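## Task

Seat a lid completely on plate C15 and on plate C51. Each plate stays in the nest it began in, lying flat within the locators, with its well A1 at the nest corner labelled A1. Nothing may depend on the gripper holding it at the end. Finish by releasing and pulling the gripper away.

## Robot and tools

ROBOT. There is one arm, a four-axis SCARA-style plate handler. Its joints are lift (prismatic), shoulder, elbow and wrist yaw. It carries a two-finger parallel gripper that always stays level and cannot tilt. The controlled point, end_effector_position, is the midpoint between the two rubber finger pads, about 2 to 3 cm behind the fingertips. The fingers extend along the gripper's +x axis and close along its y axis. Plates can only be told apart by their ID labels. Well A1 sits at each plate's clipped corner. Keep the elbow joint reading more than 0.4 rad away from 0, or the arm may fold and fault.

FRAME. Reported poses use the scene frame. Its origin is on the table surface under the arm base, +z is up, and +y is to the left when facing along +x. Positions are in metres and orientation is a wxyz quaternion. The printed hand position can be inaccurate, more so at long reach.

TOOL execute_actions. Its argument actions is a list holding zero or one item.
- Empty list: returns the current state and sends nothing.
- Item with rows: 1 to 15 rows, plus optional steps (at most 15, default 15). Each control step is 1/30 s and uses one row. The final row repeats if there are fewer rows than steps.
- Item with only steps (up to 300): a wait. It is counted from the previous result, so your reply time counts toward it.
- Optional pictures (boolean) turns the camera images on or off.
A refused call sends nothing.

ROW FORMAT. Each row is five numbers in [-1, 1], in this order: dx, dy, dz, rz, opening.
- dx, dy, dz, rz are a target offset, not a pose. They are expressed in the gripper's own axes and measured from the gripper pose in the latest result that shows it. Before any such result exists in a scene, and for second and later calls in the same reply, they are measured from the pose when the action starts. Every row refers to that same reference; rows do not add up.
- Scale: 1.0 equals 0.6 m of translation or 180 degrees of rotation. Positive rz turns from the gripper's +x toward its +y.
- opening is absolute: +1 is fully open (0.140 m) and -1 is closed, which still leaves a 0.066 m gap. A full close takes at least about 0.6 s.
- An all-zero offset is not a pause: it pulls the hand back to the reference pose.

Each step, the commanded pose is clipped to within 70 mm and 16 degrees of the measured pose. After the final step, the arm only continues to the last clipped pose. For long moves, check the result and send the remainder. Repeating a small offset against something rigid does not press harder, but against something that yields it goes deeper.

TOOL move. target is one row in the same format and with the same offset reference. speed is in m/s, from 0.002 to 0.5, default 0.25; turning is limited to twice that figure in rad/s. The gripper follows a straight path lasting 0.5 to 10 s; a longer path stops short. The opening is applied at the start. The path ignores obstacles. A faster contact hits harder, and a target set further beyond the contact presses harder. The gripper may lag, drift, or exceed the speed near full arm extension.

The result adds a move: line. done means it settled near the target; other outcomes include off_target, moving, held (the last step was blocked) and fault. It also reports the distance from the target. limits=paced means the pose sent was clipped. limits=held means some steps were blocked, after which motion may suddenly speed up.

TOOL wait. seconds runs from 0 to 10. Nothing new is sent while it runs.

TOOL zoom_image. camera is cam_low (fixed) or cam_wrist (on the hand). region is [x0, y0, x1, y1] in pixels of the 896x504 image, with the origin at the top-left, at most 504 by 504. It returns an enlarged view of the latest image.

TOOL finished_scene. scene is the number of the current scene. It is irreversible. The result reports whether the goal was met and gives the next task. Replying without any tool call ends the run.

RESULT LINES.
- State line: the gripper pose.
- Joint positions: lift (m, 0 to 0.55), shoulder (rad, ±2), elbow (rad, ±2.8), wrist yaw (rad, ±12.566), then the pad gap (m).
- grip_measured: the finger opening on the command scale, possibly offset by about 1 mm for the whole scene. To hold an object, command roughly 0.04 below grip_measured; less than that grips more gently. Pads push about 18 N each, and a fast close can squeeze harder.
- pose unreachable: the clearance check changed or blocked the command.
- HELD: marks control steps whose row was partly or fully withheld.
- Hand target: the pose the controller is currently driving toward.
- MOTOR HOT: shown from 85 °C. At 100 °C an OVER-TEMPERATURE FAULT brakes the arm until it cools.

Torque faults happen when contact load reaches a joint's limit: lift 55.8 N, shoulder 8.37 N m, elbow 4.18 N m, wrist yaw 1.39 N m. The weight of a held part counts toward these. A torque fault stops the arm for 10 s and drops the rest of the call.

AVOID. Do not push or knock anything off the table. Avoid drops, slips, slams, hard hits and strong pushes. Held parts may occasionally be tugged, and loose items may be nudged, so check the grip. Close the fingers gradually rather than snapping them shut.

Each tool is called after "Emit:" as a command line: name --argument value for each argument, lists and objects as JSON in quotes; but a table of rows of numbers goes row by row, as --pt "numbers of a row", without its own name.

## Session

Emit:
execute_actions --actions '[]'

Scene clock: 0.00 s of 12600.00 s.
end_effector_position=(+0.4693, -0.3242, +0.3962) grip_measured=+1.00 end_effector_quat_wxyz=(+0.903, +0.000, +0.000, +0.430)
Joint positions: [ 0.391 -0.76   2.343 -0.695  0.14 ]
Hand target: +0.469, -0.324, +0.396; +0.903, +0.000, +0.000, +0.430
camera_calibration (this result's frames):
cam_wrist: T_world_to_cam=[[0.776941, -0.629573, 0.000385174, -0.560021], [-0.377079, -0.465834, -0.800506, 0.330967], [0.504157, 0.621801, -0.599324, 0.298156], [0, 0, 0, 1]] pos_world=[0.409587, -0.383793, 0.443849]

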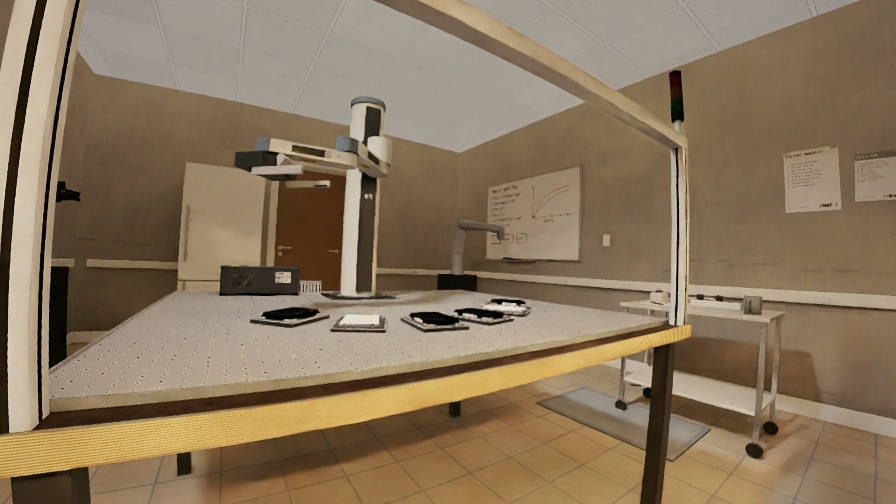

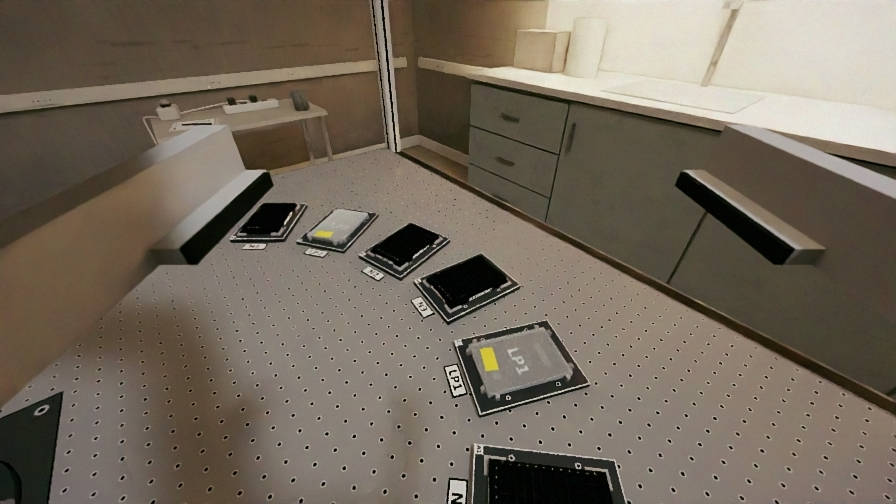

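Emit:
move --target '[0.41, 0.22, -0.25, -0.34, 1]' --speed 0.4

Emit:
zoom_image --camera "cam_wrist" --region '[150, 270, 450, 440]'

Emit:
zoom_image --camera "cam_wrist" --region '[620, 334, 896, 504]'

Scene clock: 5.90 s of 12600.00 s.
end_effector_position=(+0.5219, -0.0499, +0.2462) grip_measured=+1.00 end_effector_quat_wxyz=(+0.996, +0.000, +0.000, -0.089)
Joint positions: [ 0.241  0.867  0.82  -1.866  0.14 ]
Hand target: +0.522, -0.050, +0.246; +0.996, +0.000, +0.000, -0.090
Off the commanded pose: 0.000 m, 0 deg.
After step 90, 1.00 s passed at rest.
move: done
camera_calibration (this result's frames):
cam_wrist: T_world_to_cam=[[-0.176829, -0.984242, 0.000385174, 0.0519567], [-0.589934, 0.105674, -0.800506, 0.498046], [0.787851, -0.14178, -0.599324, -0.174952], [0, 0, 0, 1]] pos_world=[0.440838, -0.0262974, 0.293816]

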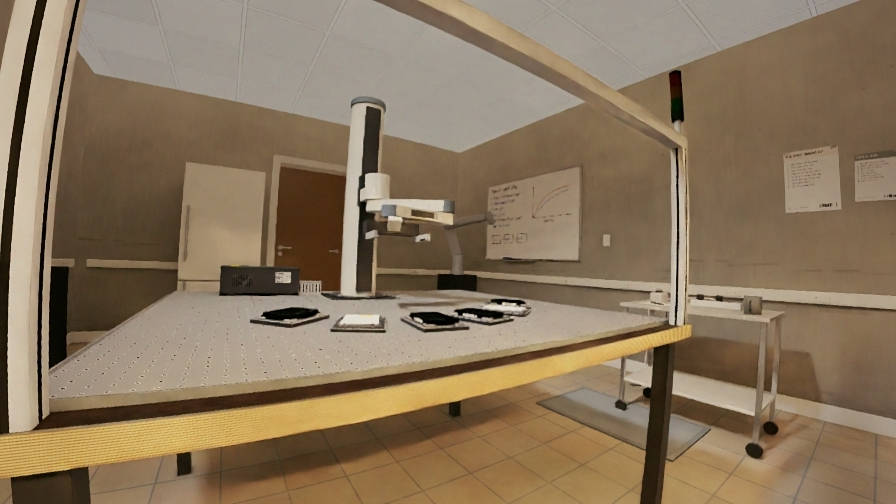

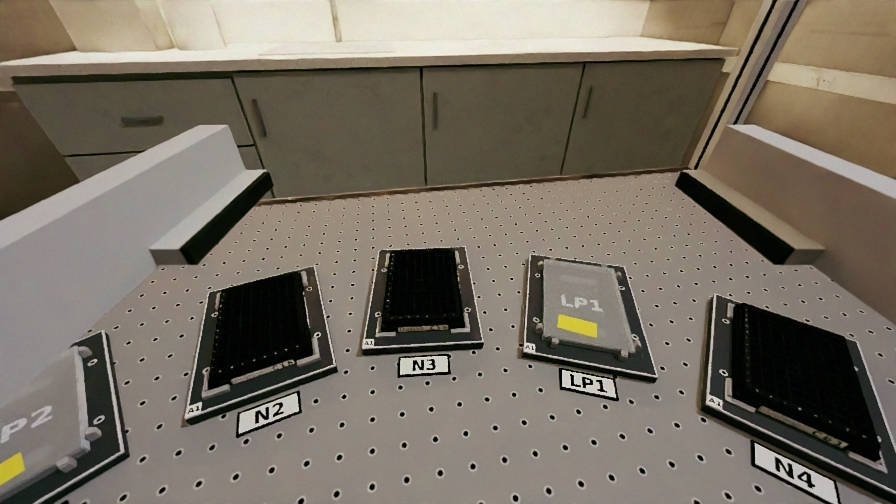

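Region (150, 270, 450, 440) of cam_wrist's 896x504 image, scaled by 1.680, with more detail than that image has; it fills the top 286 rows of this view, and the rest is white.

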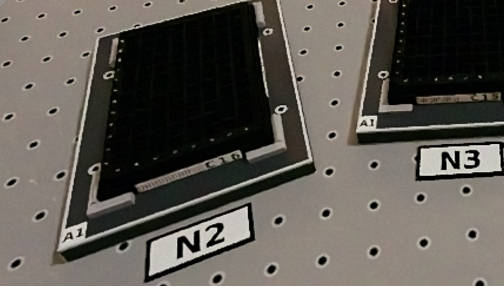

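Region (620, 334, 896, 504) of cam_wrist's 896x504 image, scaled by 1.826, with more detail than that image has; it fills the top 310 rows of this view, and the rest is white.

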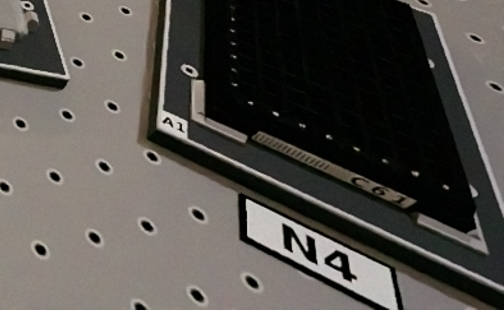

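Emit:
move --target '[0.303, -0.2375, -0.317, -0.072, 0]' --speed 0.35

Scene clock: 10.37 s of 12600.00 s.
end_effector_position=(+0.6754, -0.2224, +0.0559) grip_measured=+0.00 end_effector_quat_wxyz=(+0.980, +0.000, +0.000, -0.201)
Joint positions: [ 0.051  0.188  1.797 -2.391  0.103]
Hand target: +0.675, -0.222, +0.056; +0.980, +0.000, +0.000, -0.201
Off the commanded pose: 0.000 m, 0 deg.
After step 90, 0.13 s passed at rest.
move: done
camera_calibration (this result's frames):
cam_wrist: T_world_to_cam=[[-0.392965, -0.919553, 0.000385174, 0.0697059], [-0.551232, 0.23523, -0.800506, 0.457243], [0.736017, -0.314784, -0.599324, -0.437892], [0, 0, 0, 1]] pos_world=[0.601735, -0.1813, 0.10356]

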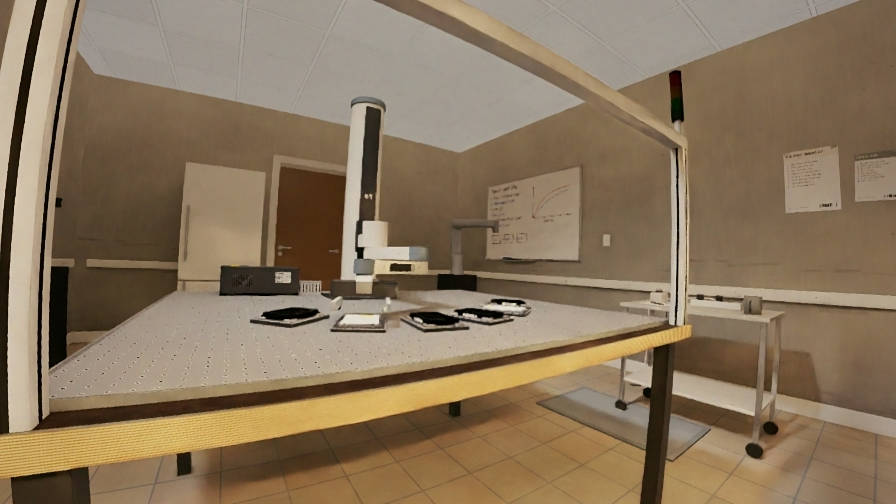

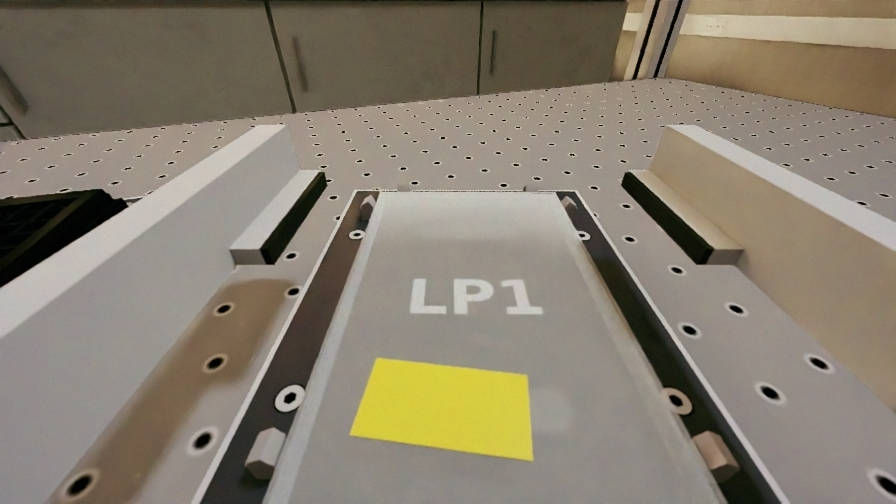

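Emit:
move --target '[0.002, -0.0008, -0.0485, -0.002, -0.25]' --speed 0.04

Emit:
move --target '[0, 0, 0, 0, -0.52]'

Emit:
move --target '[0, 0, 0.0485, 0, -0.52]' --speed 0.05

Emit:
move --target '[-0.04, 0.3025, 0, 0.103, -0.52]'

Scene clock: 15.63 s of 12600.00 s.
end_effector_position=(+0.6764, -0.2232, +0.0268) grip_measured=-0.25 end_effector_quat_wxyz=(+0.979, +0.000, +0.000, -0.204)
Joint positions: [ 0.022  0.186  1.805 -2.402  0.094]
Hand target: +0.676, -0.223, +0.027; +0.979, +0.000, +0.000, -0.204
Off the commanded pose: 0.000 m, 0 deg.
After step 90, 1.30 s passed at rest.
move: done
camera_calibration (this result's frames):
cam_wrist: T_world_to_cam=[[-0.398434, -0.917197, 0.000385174, 0.0735687], [-0.549821, 0.238508, -0.800506, 0.43439], [0.73413, -0.319161, -0.599324, -0.456012], [0, 0, 0, 1]] pos_world=[0.602921, -0.18167, 0.0744041]

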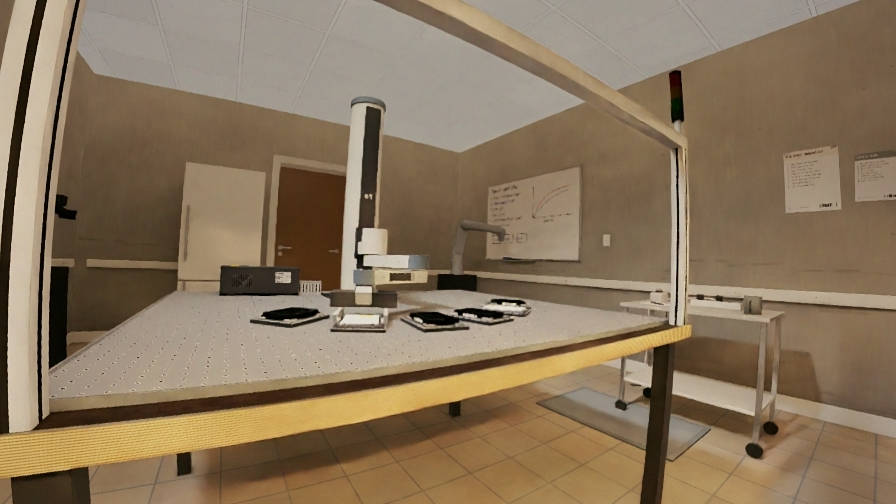

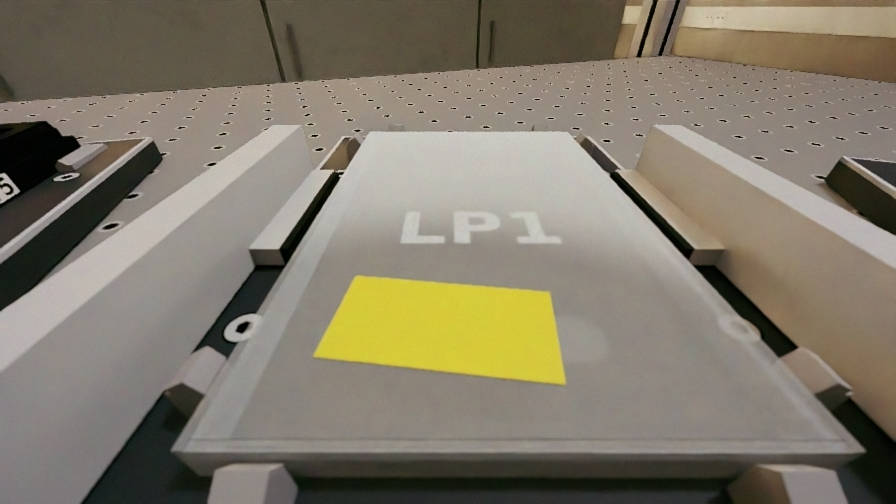

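Scene clock: 16.13 s of 12600.00 s.
end_effector_position=(+0.6764, -0.2232, +0.0268) grip_measured=-0.47 end_effector_quat_wxyz=(+0.979, +0.000, +0.000, -0.204)
Joint positions: [ 0.022  0.186  1.805 -2.402  0.085]
Hand target: +0.676, -0.223, +0.027; +0.979, +0.000, +0.000, -0.204
Off the commanded pose: 0.000 m, 0 deg.
move: done
camera_calibration (this result's frames):
cam_wrist: T_world_to_cam=[[-0.39842, -0.917203, 0.000385174, 0.073568], [-0.549825, 0.2385, -0.800506, 0.43439], [0.734135, -0.31915, -0.599324, -0.456013], [0, 0, 0, 1]] pos_world=[0.602925, -0.181662, 0.0744042]

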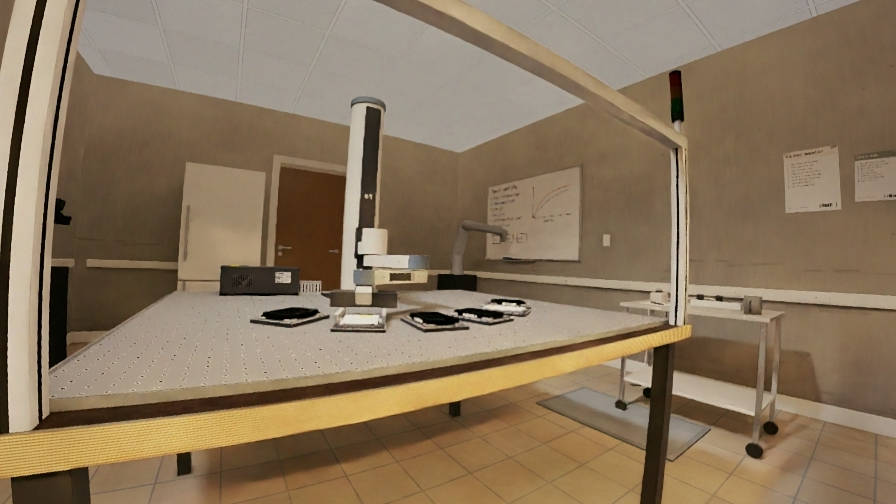

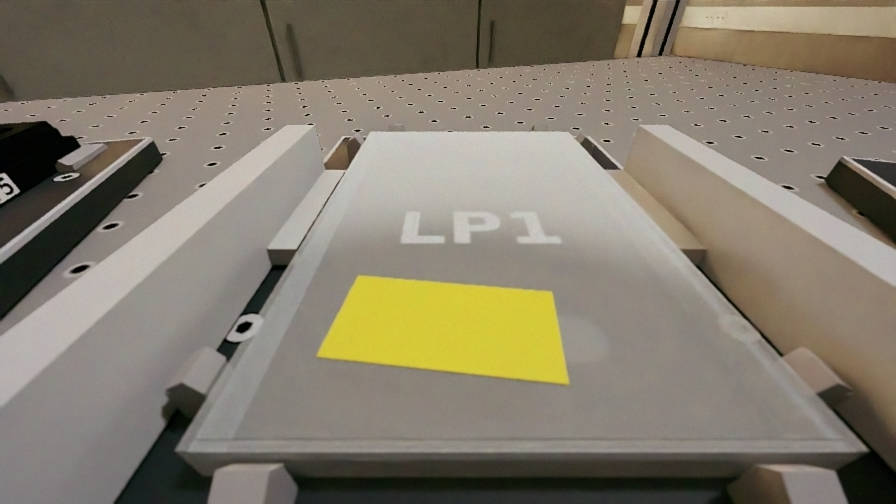

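Scene clock: 16.97 s of 12600.00 s.
end_effector_position=(+0.6764, -0.2232, +0.0559) grip_measured=-0.47 end_effector_quat_wxyz=(+0.979, +0.000, +0.000, -0.204)
Joint positions: [ 0.051  0.186  1.805 -2.402  0.085]
Hand target: +0.676, -0.223, +0.056; +0.979, +0.000, +0.000, -0.204
Off the commanded pose: 0.000 m, 0 deg.
move: done
camera_calibration (this result's frames):
cam_wrist: T_world_to_cam=[[-0.398404, -0.91721, 0.000385174, 0.0735499], [-0.549829, 0.238491, -0.800506, 0.457728], [0.73414, -0.319137, -0.599324, -0.438545], [0, 0, 0, 1]] pos_world=[0.602929, -0.181659, 0.103555]

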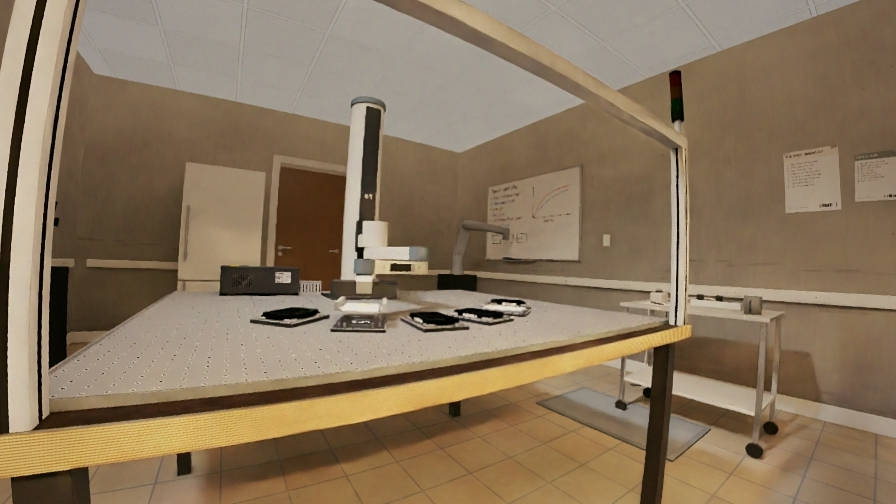

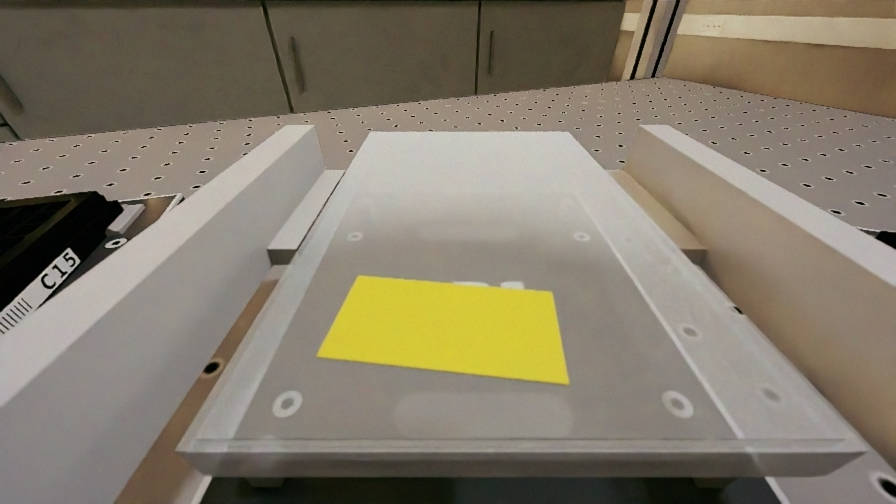

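Scene clock: 18.00 s of 12600.00 s.
end_effector_position=(+0.7269, -0.0470, +0.0559) grip_measured=-0.47 end_effector_quat_wxyz=(+0.999, +0.000, +0.000, -0.043)
Joint positions: [ 0.051  0.51   1.836 -2.433  0.085]
Hand target: +0.727, -0.047, +0.056; +0.999, +0.000, +0.000, -0.044
Off the commanded pose: 0.000 m, 0 deg.
move: done
camera_calibration (this result's frames):
cam_wrist: T_world_to_cam=[[-0.085474, -0.99634, 0.000385174, 0.0241314], [-0.597157, 0.0509195, -0.800506, 0.469048], [0.797557, -0.0686525, -0.599324, -0.453697], [0, 0, 0, 1]] pos_world=[0.644007, -0.0309879, 0.103555]

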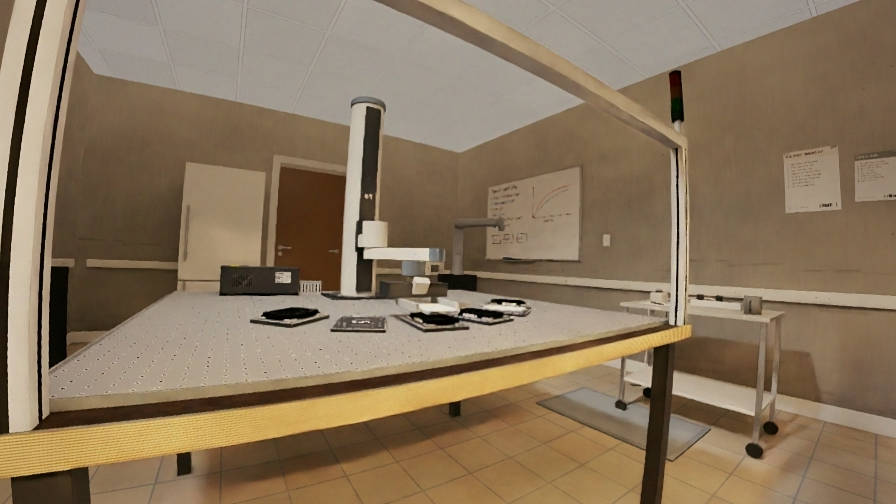

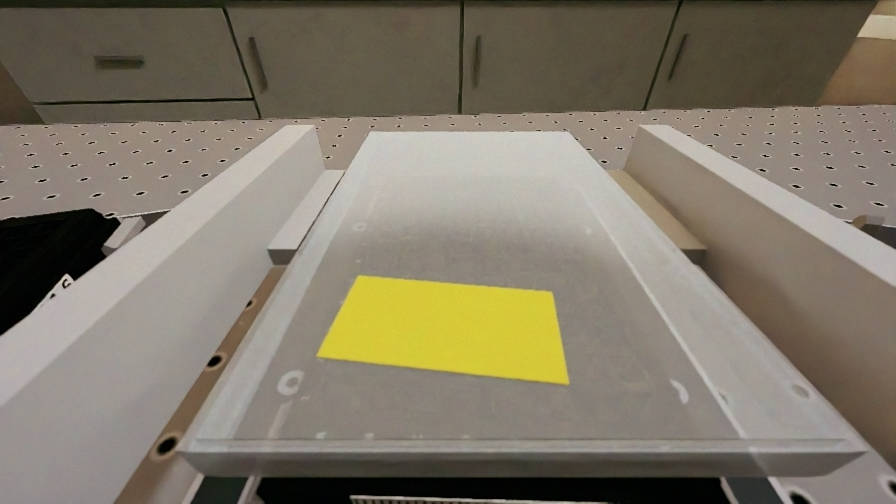

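Emit:
move --target '[0.0055, -0.0013, 0, -0.0078, -0.52]' --speed 0.03

Scene clock: 20.73 s of 12600.00 s.
end_effector_position=(+0.7301, -0.0479, +0.0559) grip_measured=-0.47 end_effector_quat_wxyz=(+0.998, +0.000, +0.000, -0.055)
Joint positions: [ 0.051  0.507  1.858 -2.476  0.085]
Hand target: +0.730, -0.048, +0.056; +0.998, +0.000, +0.000, -0.056
Off the commanded pose: 0.000 m, 0 deg.
move: done
camera_calibration (this result's frames):
cam_wrist: T_world_to_cam=[[-0.109481, -0.993989, 0.000385174, 0.0411189], [-0.595755, 0.0653081, -0.800506, 0.470686], [0.795669, -0.0878696, -0.599324, -0.455874], [0, 0, 0, 1]] pos_world=[0.64764, -0.0299253, 0.103555]

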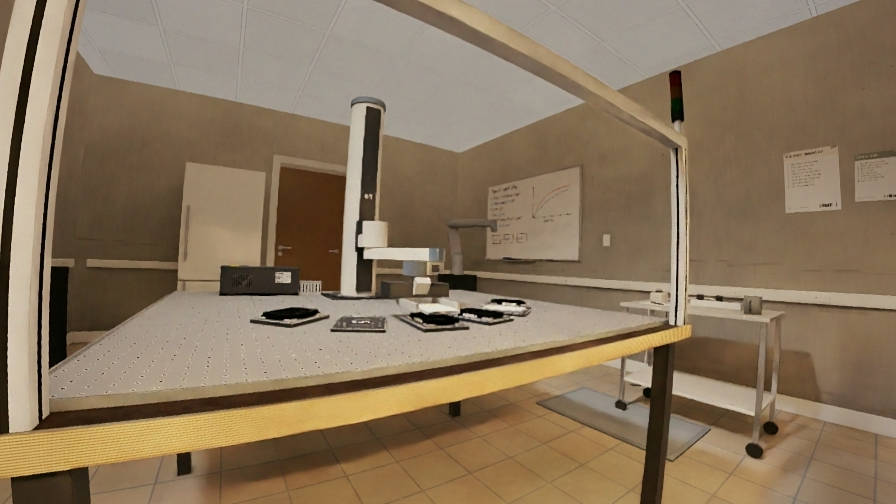

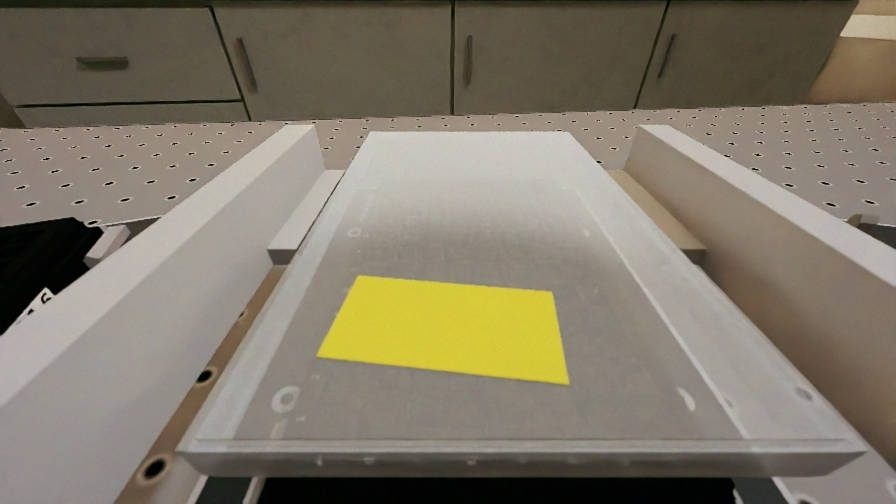

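Emit:
move --target '[0, 0, -0.018, 0, -0.52]' --speed 0.03

Emit:
move --target '[0, 0, -0.0145, 0, -0.52]' --speed 0.008

Scene clock: 23.83 s of 12600.00 s.
end_effector_position=(+0.7301, -0.0479, +0.0451) grip_measured=-0.47 end_effector_quat_wxyz=(+0.998, +0.000, +0.000, -0.055)
Joint positions: [ 0.04   0.507  1.858 -2.476  0.085]
Hand target: +0.730, -0.048, +0.045; +0.998, +0.000, +0.000, -0.055
Off the commanded pose: 0.000 m, 0 deg.
move: done
camera_calibration (this result's frames):
cam_wrist: T_world_to_cam=[[-0.109495, -0.993987, 0.000385174, 0.0411231], [-0.595755, 0.0653168, -0.800506, 0.462004], [0.795668, -0.0878812, -0.599324, -0.462394], [0, 0, 0, 1]] pos_world=[0.647656, -0.0299365, 0.0926972]

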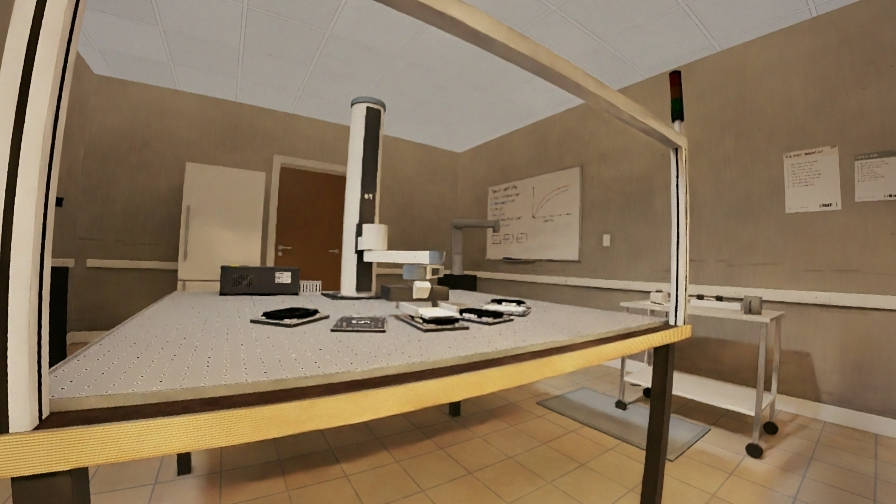

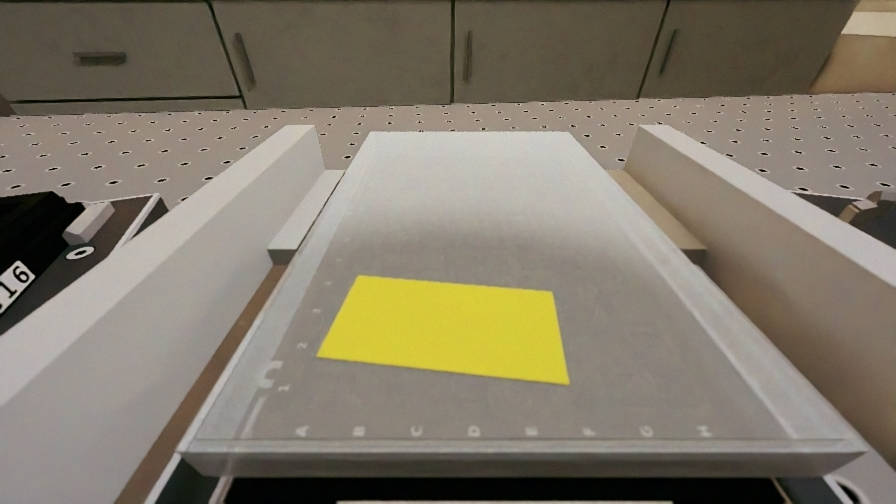

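Scene clock: 25.13 s of 12600.00 s.
end_effector_position=(+0.7301, -0.0479, +0.0371) grip_measured=-0.47 end_effector_quat_wxyz=(+0.998, +0.000, +0.000, -0.055)
Joint positions: [ 0.032  0.507  1.858 -2.475  0.085]
Hand target: +0.730, -0.048, +0.036; +0.998, +0.000, +0.000, -0.055
Off the commanded pose: 0.001 m, 0 deg.
move: done
camera_calibration (this result's frames):
cam_wrist: T_world_to_cam=[[-0.109435, -0.993994, 0.000385174, 0.0410836], [-0.595758, 0.0652806, -0.800506, 0.455605], [0.795673, -0.0878328, -0.599324, -0.467172], [0, 0, 0, 1]] pos_world=[0.647642, -0.0299383, 0.0847109]

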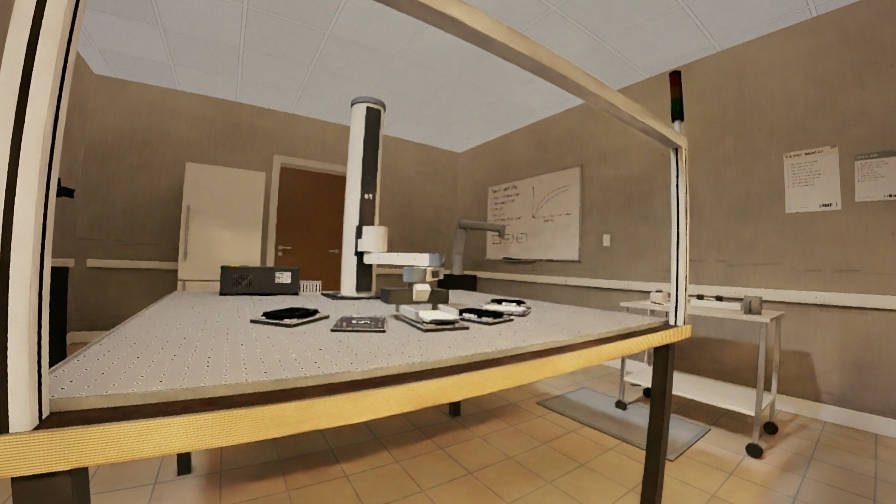

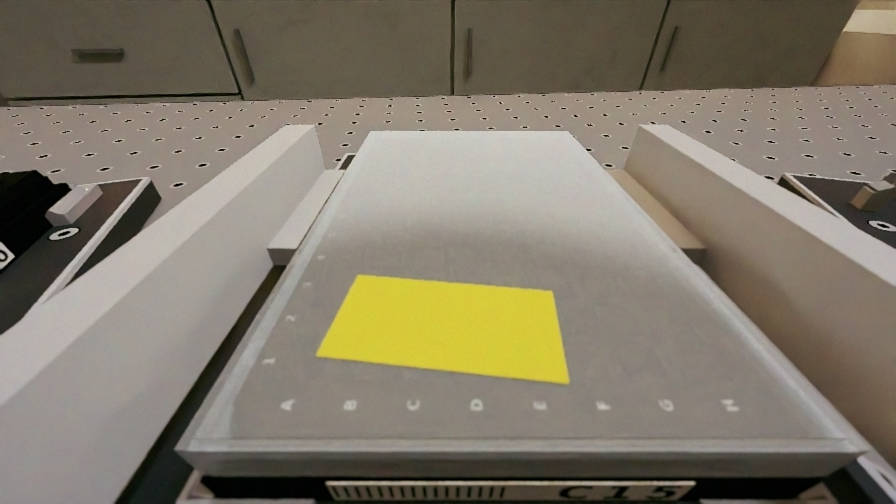

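Emit:
move --target '[0, 0, 0, 0, 0]'

Emit:
move --target '[0, 0, 0.0312, 0, 0]' --speed 0.08

Emit:
move --target '[-0.232, 0.548, 0, 0.218, 0]' --speed 0.35

Scene clock: 31.30 s of 12600.00 s.
end_effector_position=(+0.7301, -0.0479, +0.0371) grip_measured=+0.00 end_effector_quat_wxyz=(+0.998, +0.000, +0.000, -0.055)
Joint positions: [ 0.032  0.507  1.858 -2.475  0.103]
Hand target: +0.730, -0.048, +0.037; +0.998, +0.000, +0.000, -0.055
Off the commanded pose: 0.000 m, 0 deg.
After step 90, 2.47 s passed at rest.
move: done
camera_calibration (this result's frames):
cam_wrist: T_world_to_cam=[[-0.109431, -0.993994, 0.000385174, 0.0410825], [-0.595759, 0.0652779, -0.800506, 0.45565], [0.795674, -0.0878293, -0.599324, -0.467139], [0, 0, 0, 1]] pos_world=[0.647644, -0.0299366, 0.0847668]

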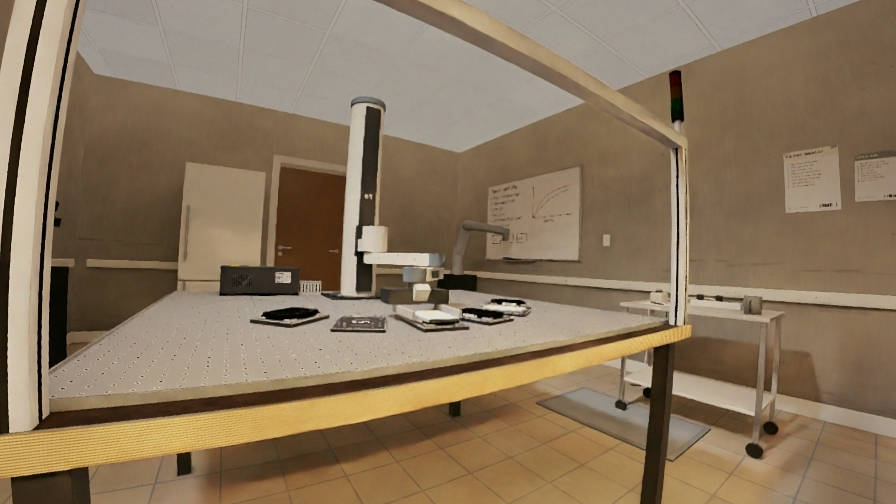

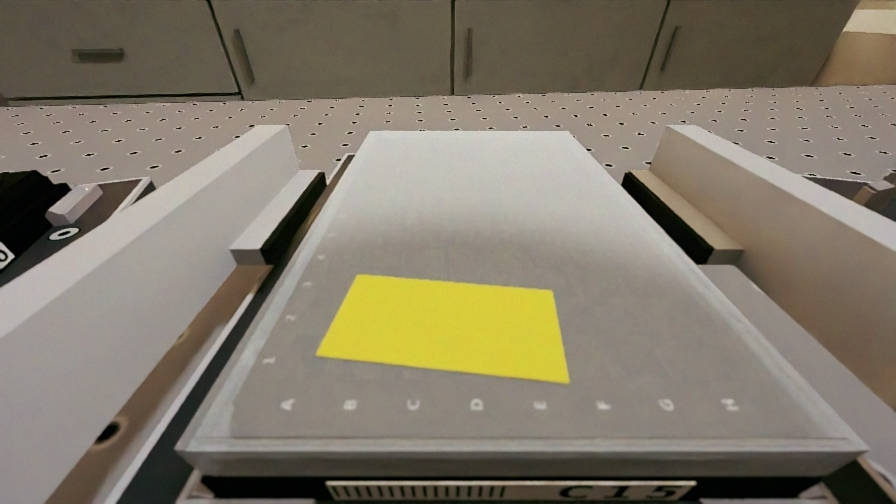

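Scene clock: 32.00 s of 12600.00 s.
end_effector_position=(+0.7301, -0.0479, +0.0559) grip_measured=+0.00 end_effector_quat_wxyz=(+0.998, +0.000, +0.000, -0.055)
Joint positions: [ 0.051  0.507  1.858 -2.475  0.103]
Hand target: +0.730, -0.048, +0.056; +0.998, +0.000, +0.000, -0.055
Off the commanded pose: 0.000 m, 0 deg.
move: done
camera_calibration (this result's frames):
cam_wrist: T_world_to_cam=[[-0.109419, -0.993996, 0.000385174, 0.0410708], [-0.59576, 0.0652712, -0.800506, 0.470682], [0.795675, -0.0878204, -0.599324, -0.455888], [0, 0, 0, 1]] pos_world=[0.647645, -0.0299341, 0.103543]

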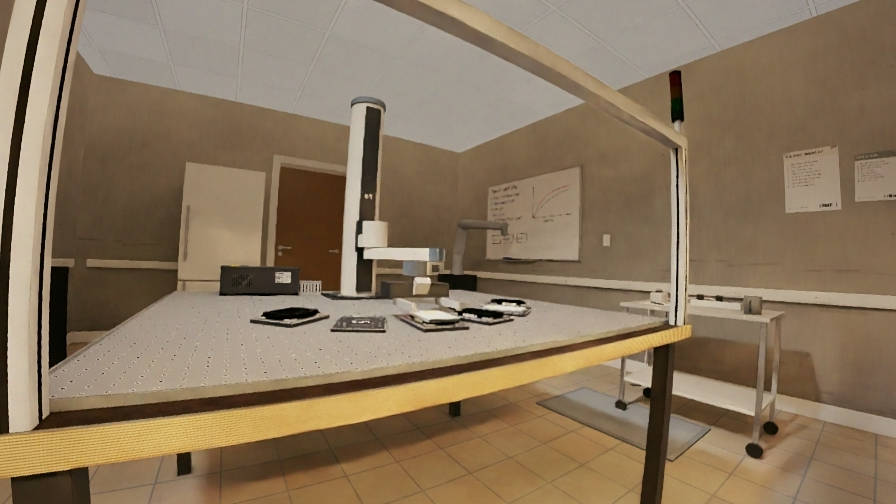

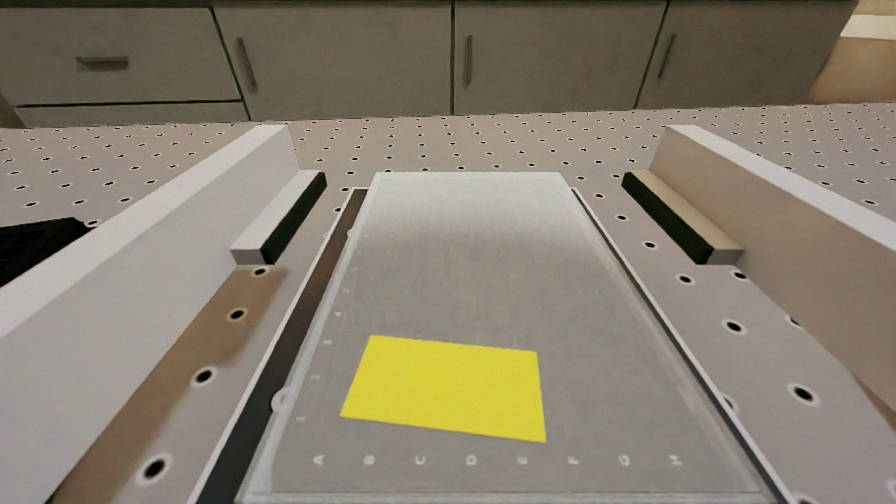

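Scene clock: 33.43 s of 12600.00 s.
end_effector_position=(+0.6279, +0.2944, +0.0559) grip_measured=+0.00 end_effector_quat_wxyz=(+0.959, +0.000, +0.000, +0.283)
Joint positions: [ 0.051  1.208  1.752 -2.385  0.103]
Hand target: +0.628, +0.294, +0.056; +0.959, +0.000, +0.000, +0.283
Off the commanded pose: 0.000 m, 0 deg.
move: done
camera_calibration (this result's frames):
cam_wrist: T_world_to_cam=[[0.544487, -0.838769, 0.000385174, -0.0861152], [-0.502527, -0.326583, -0.800506, 0.444292], [0.671566, 0.435671, -0.599324, -0.42072], [0, 0, 0, 1]] pos_world=[0.552699, 0.256163, 0.103544]

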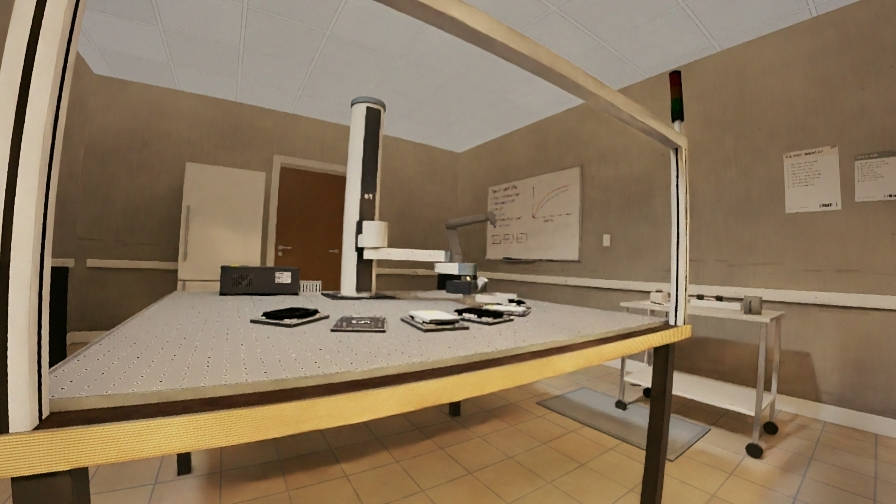

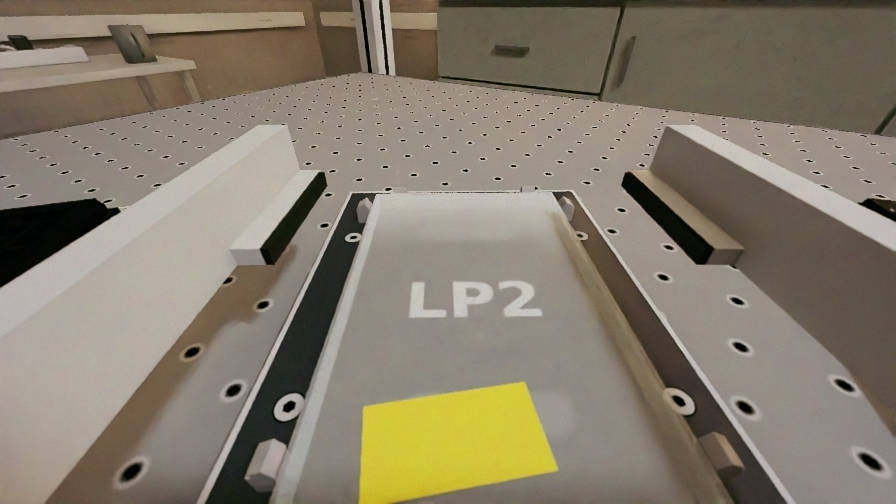

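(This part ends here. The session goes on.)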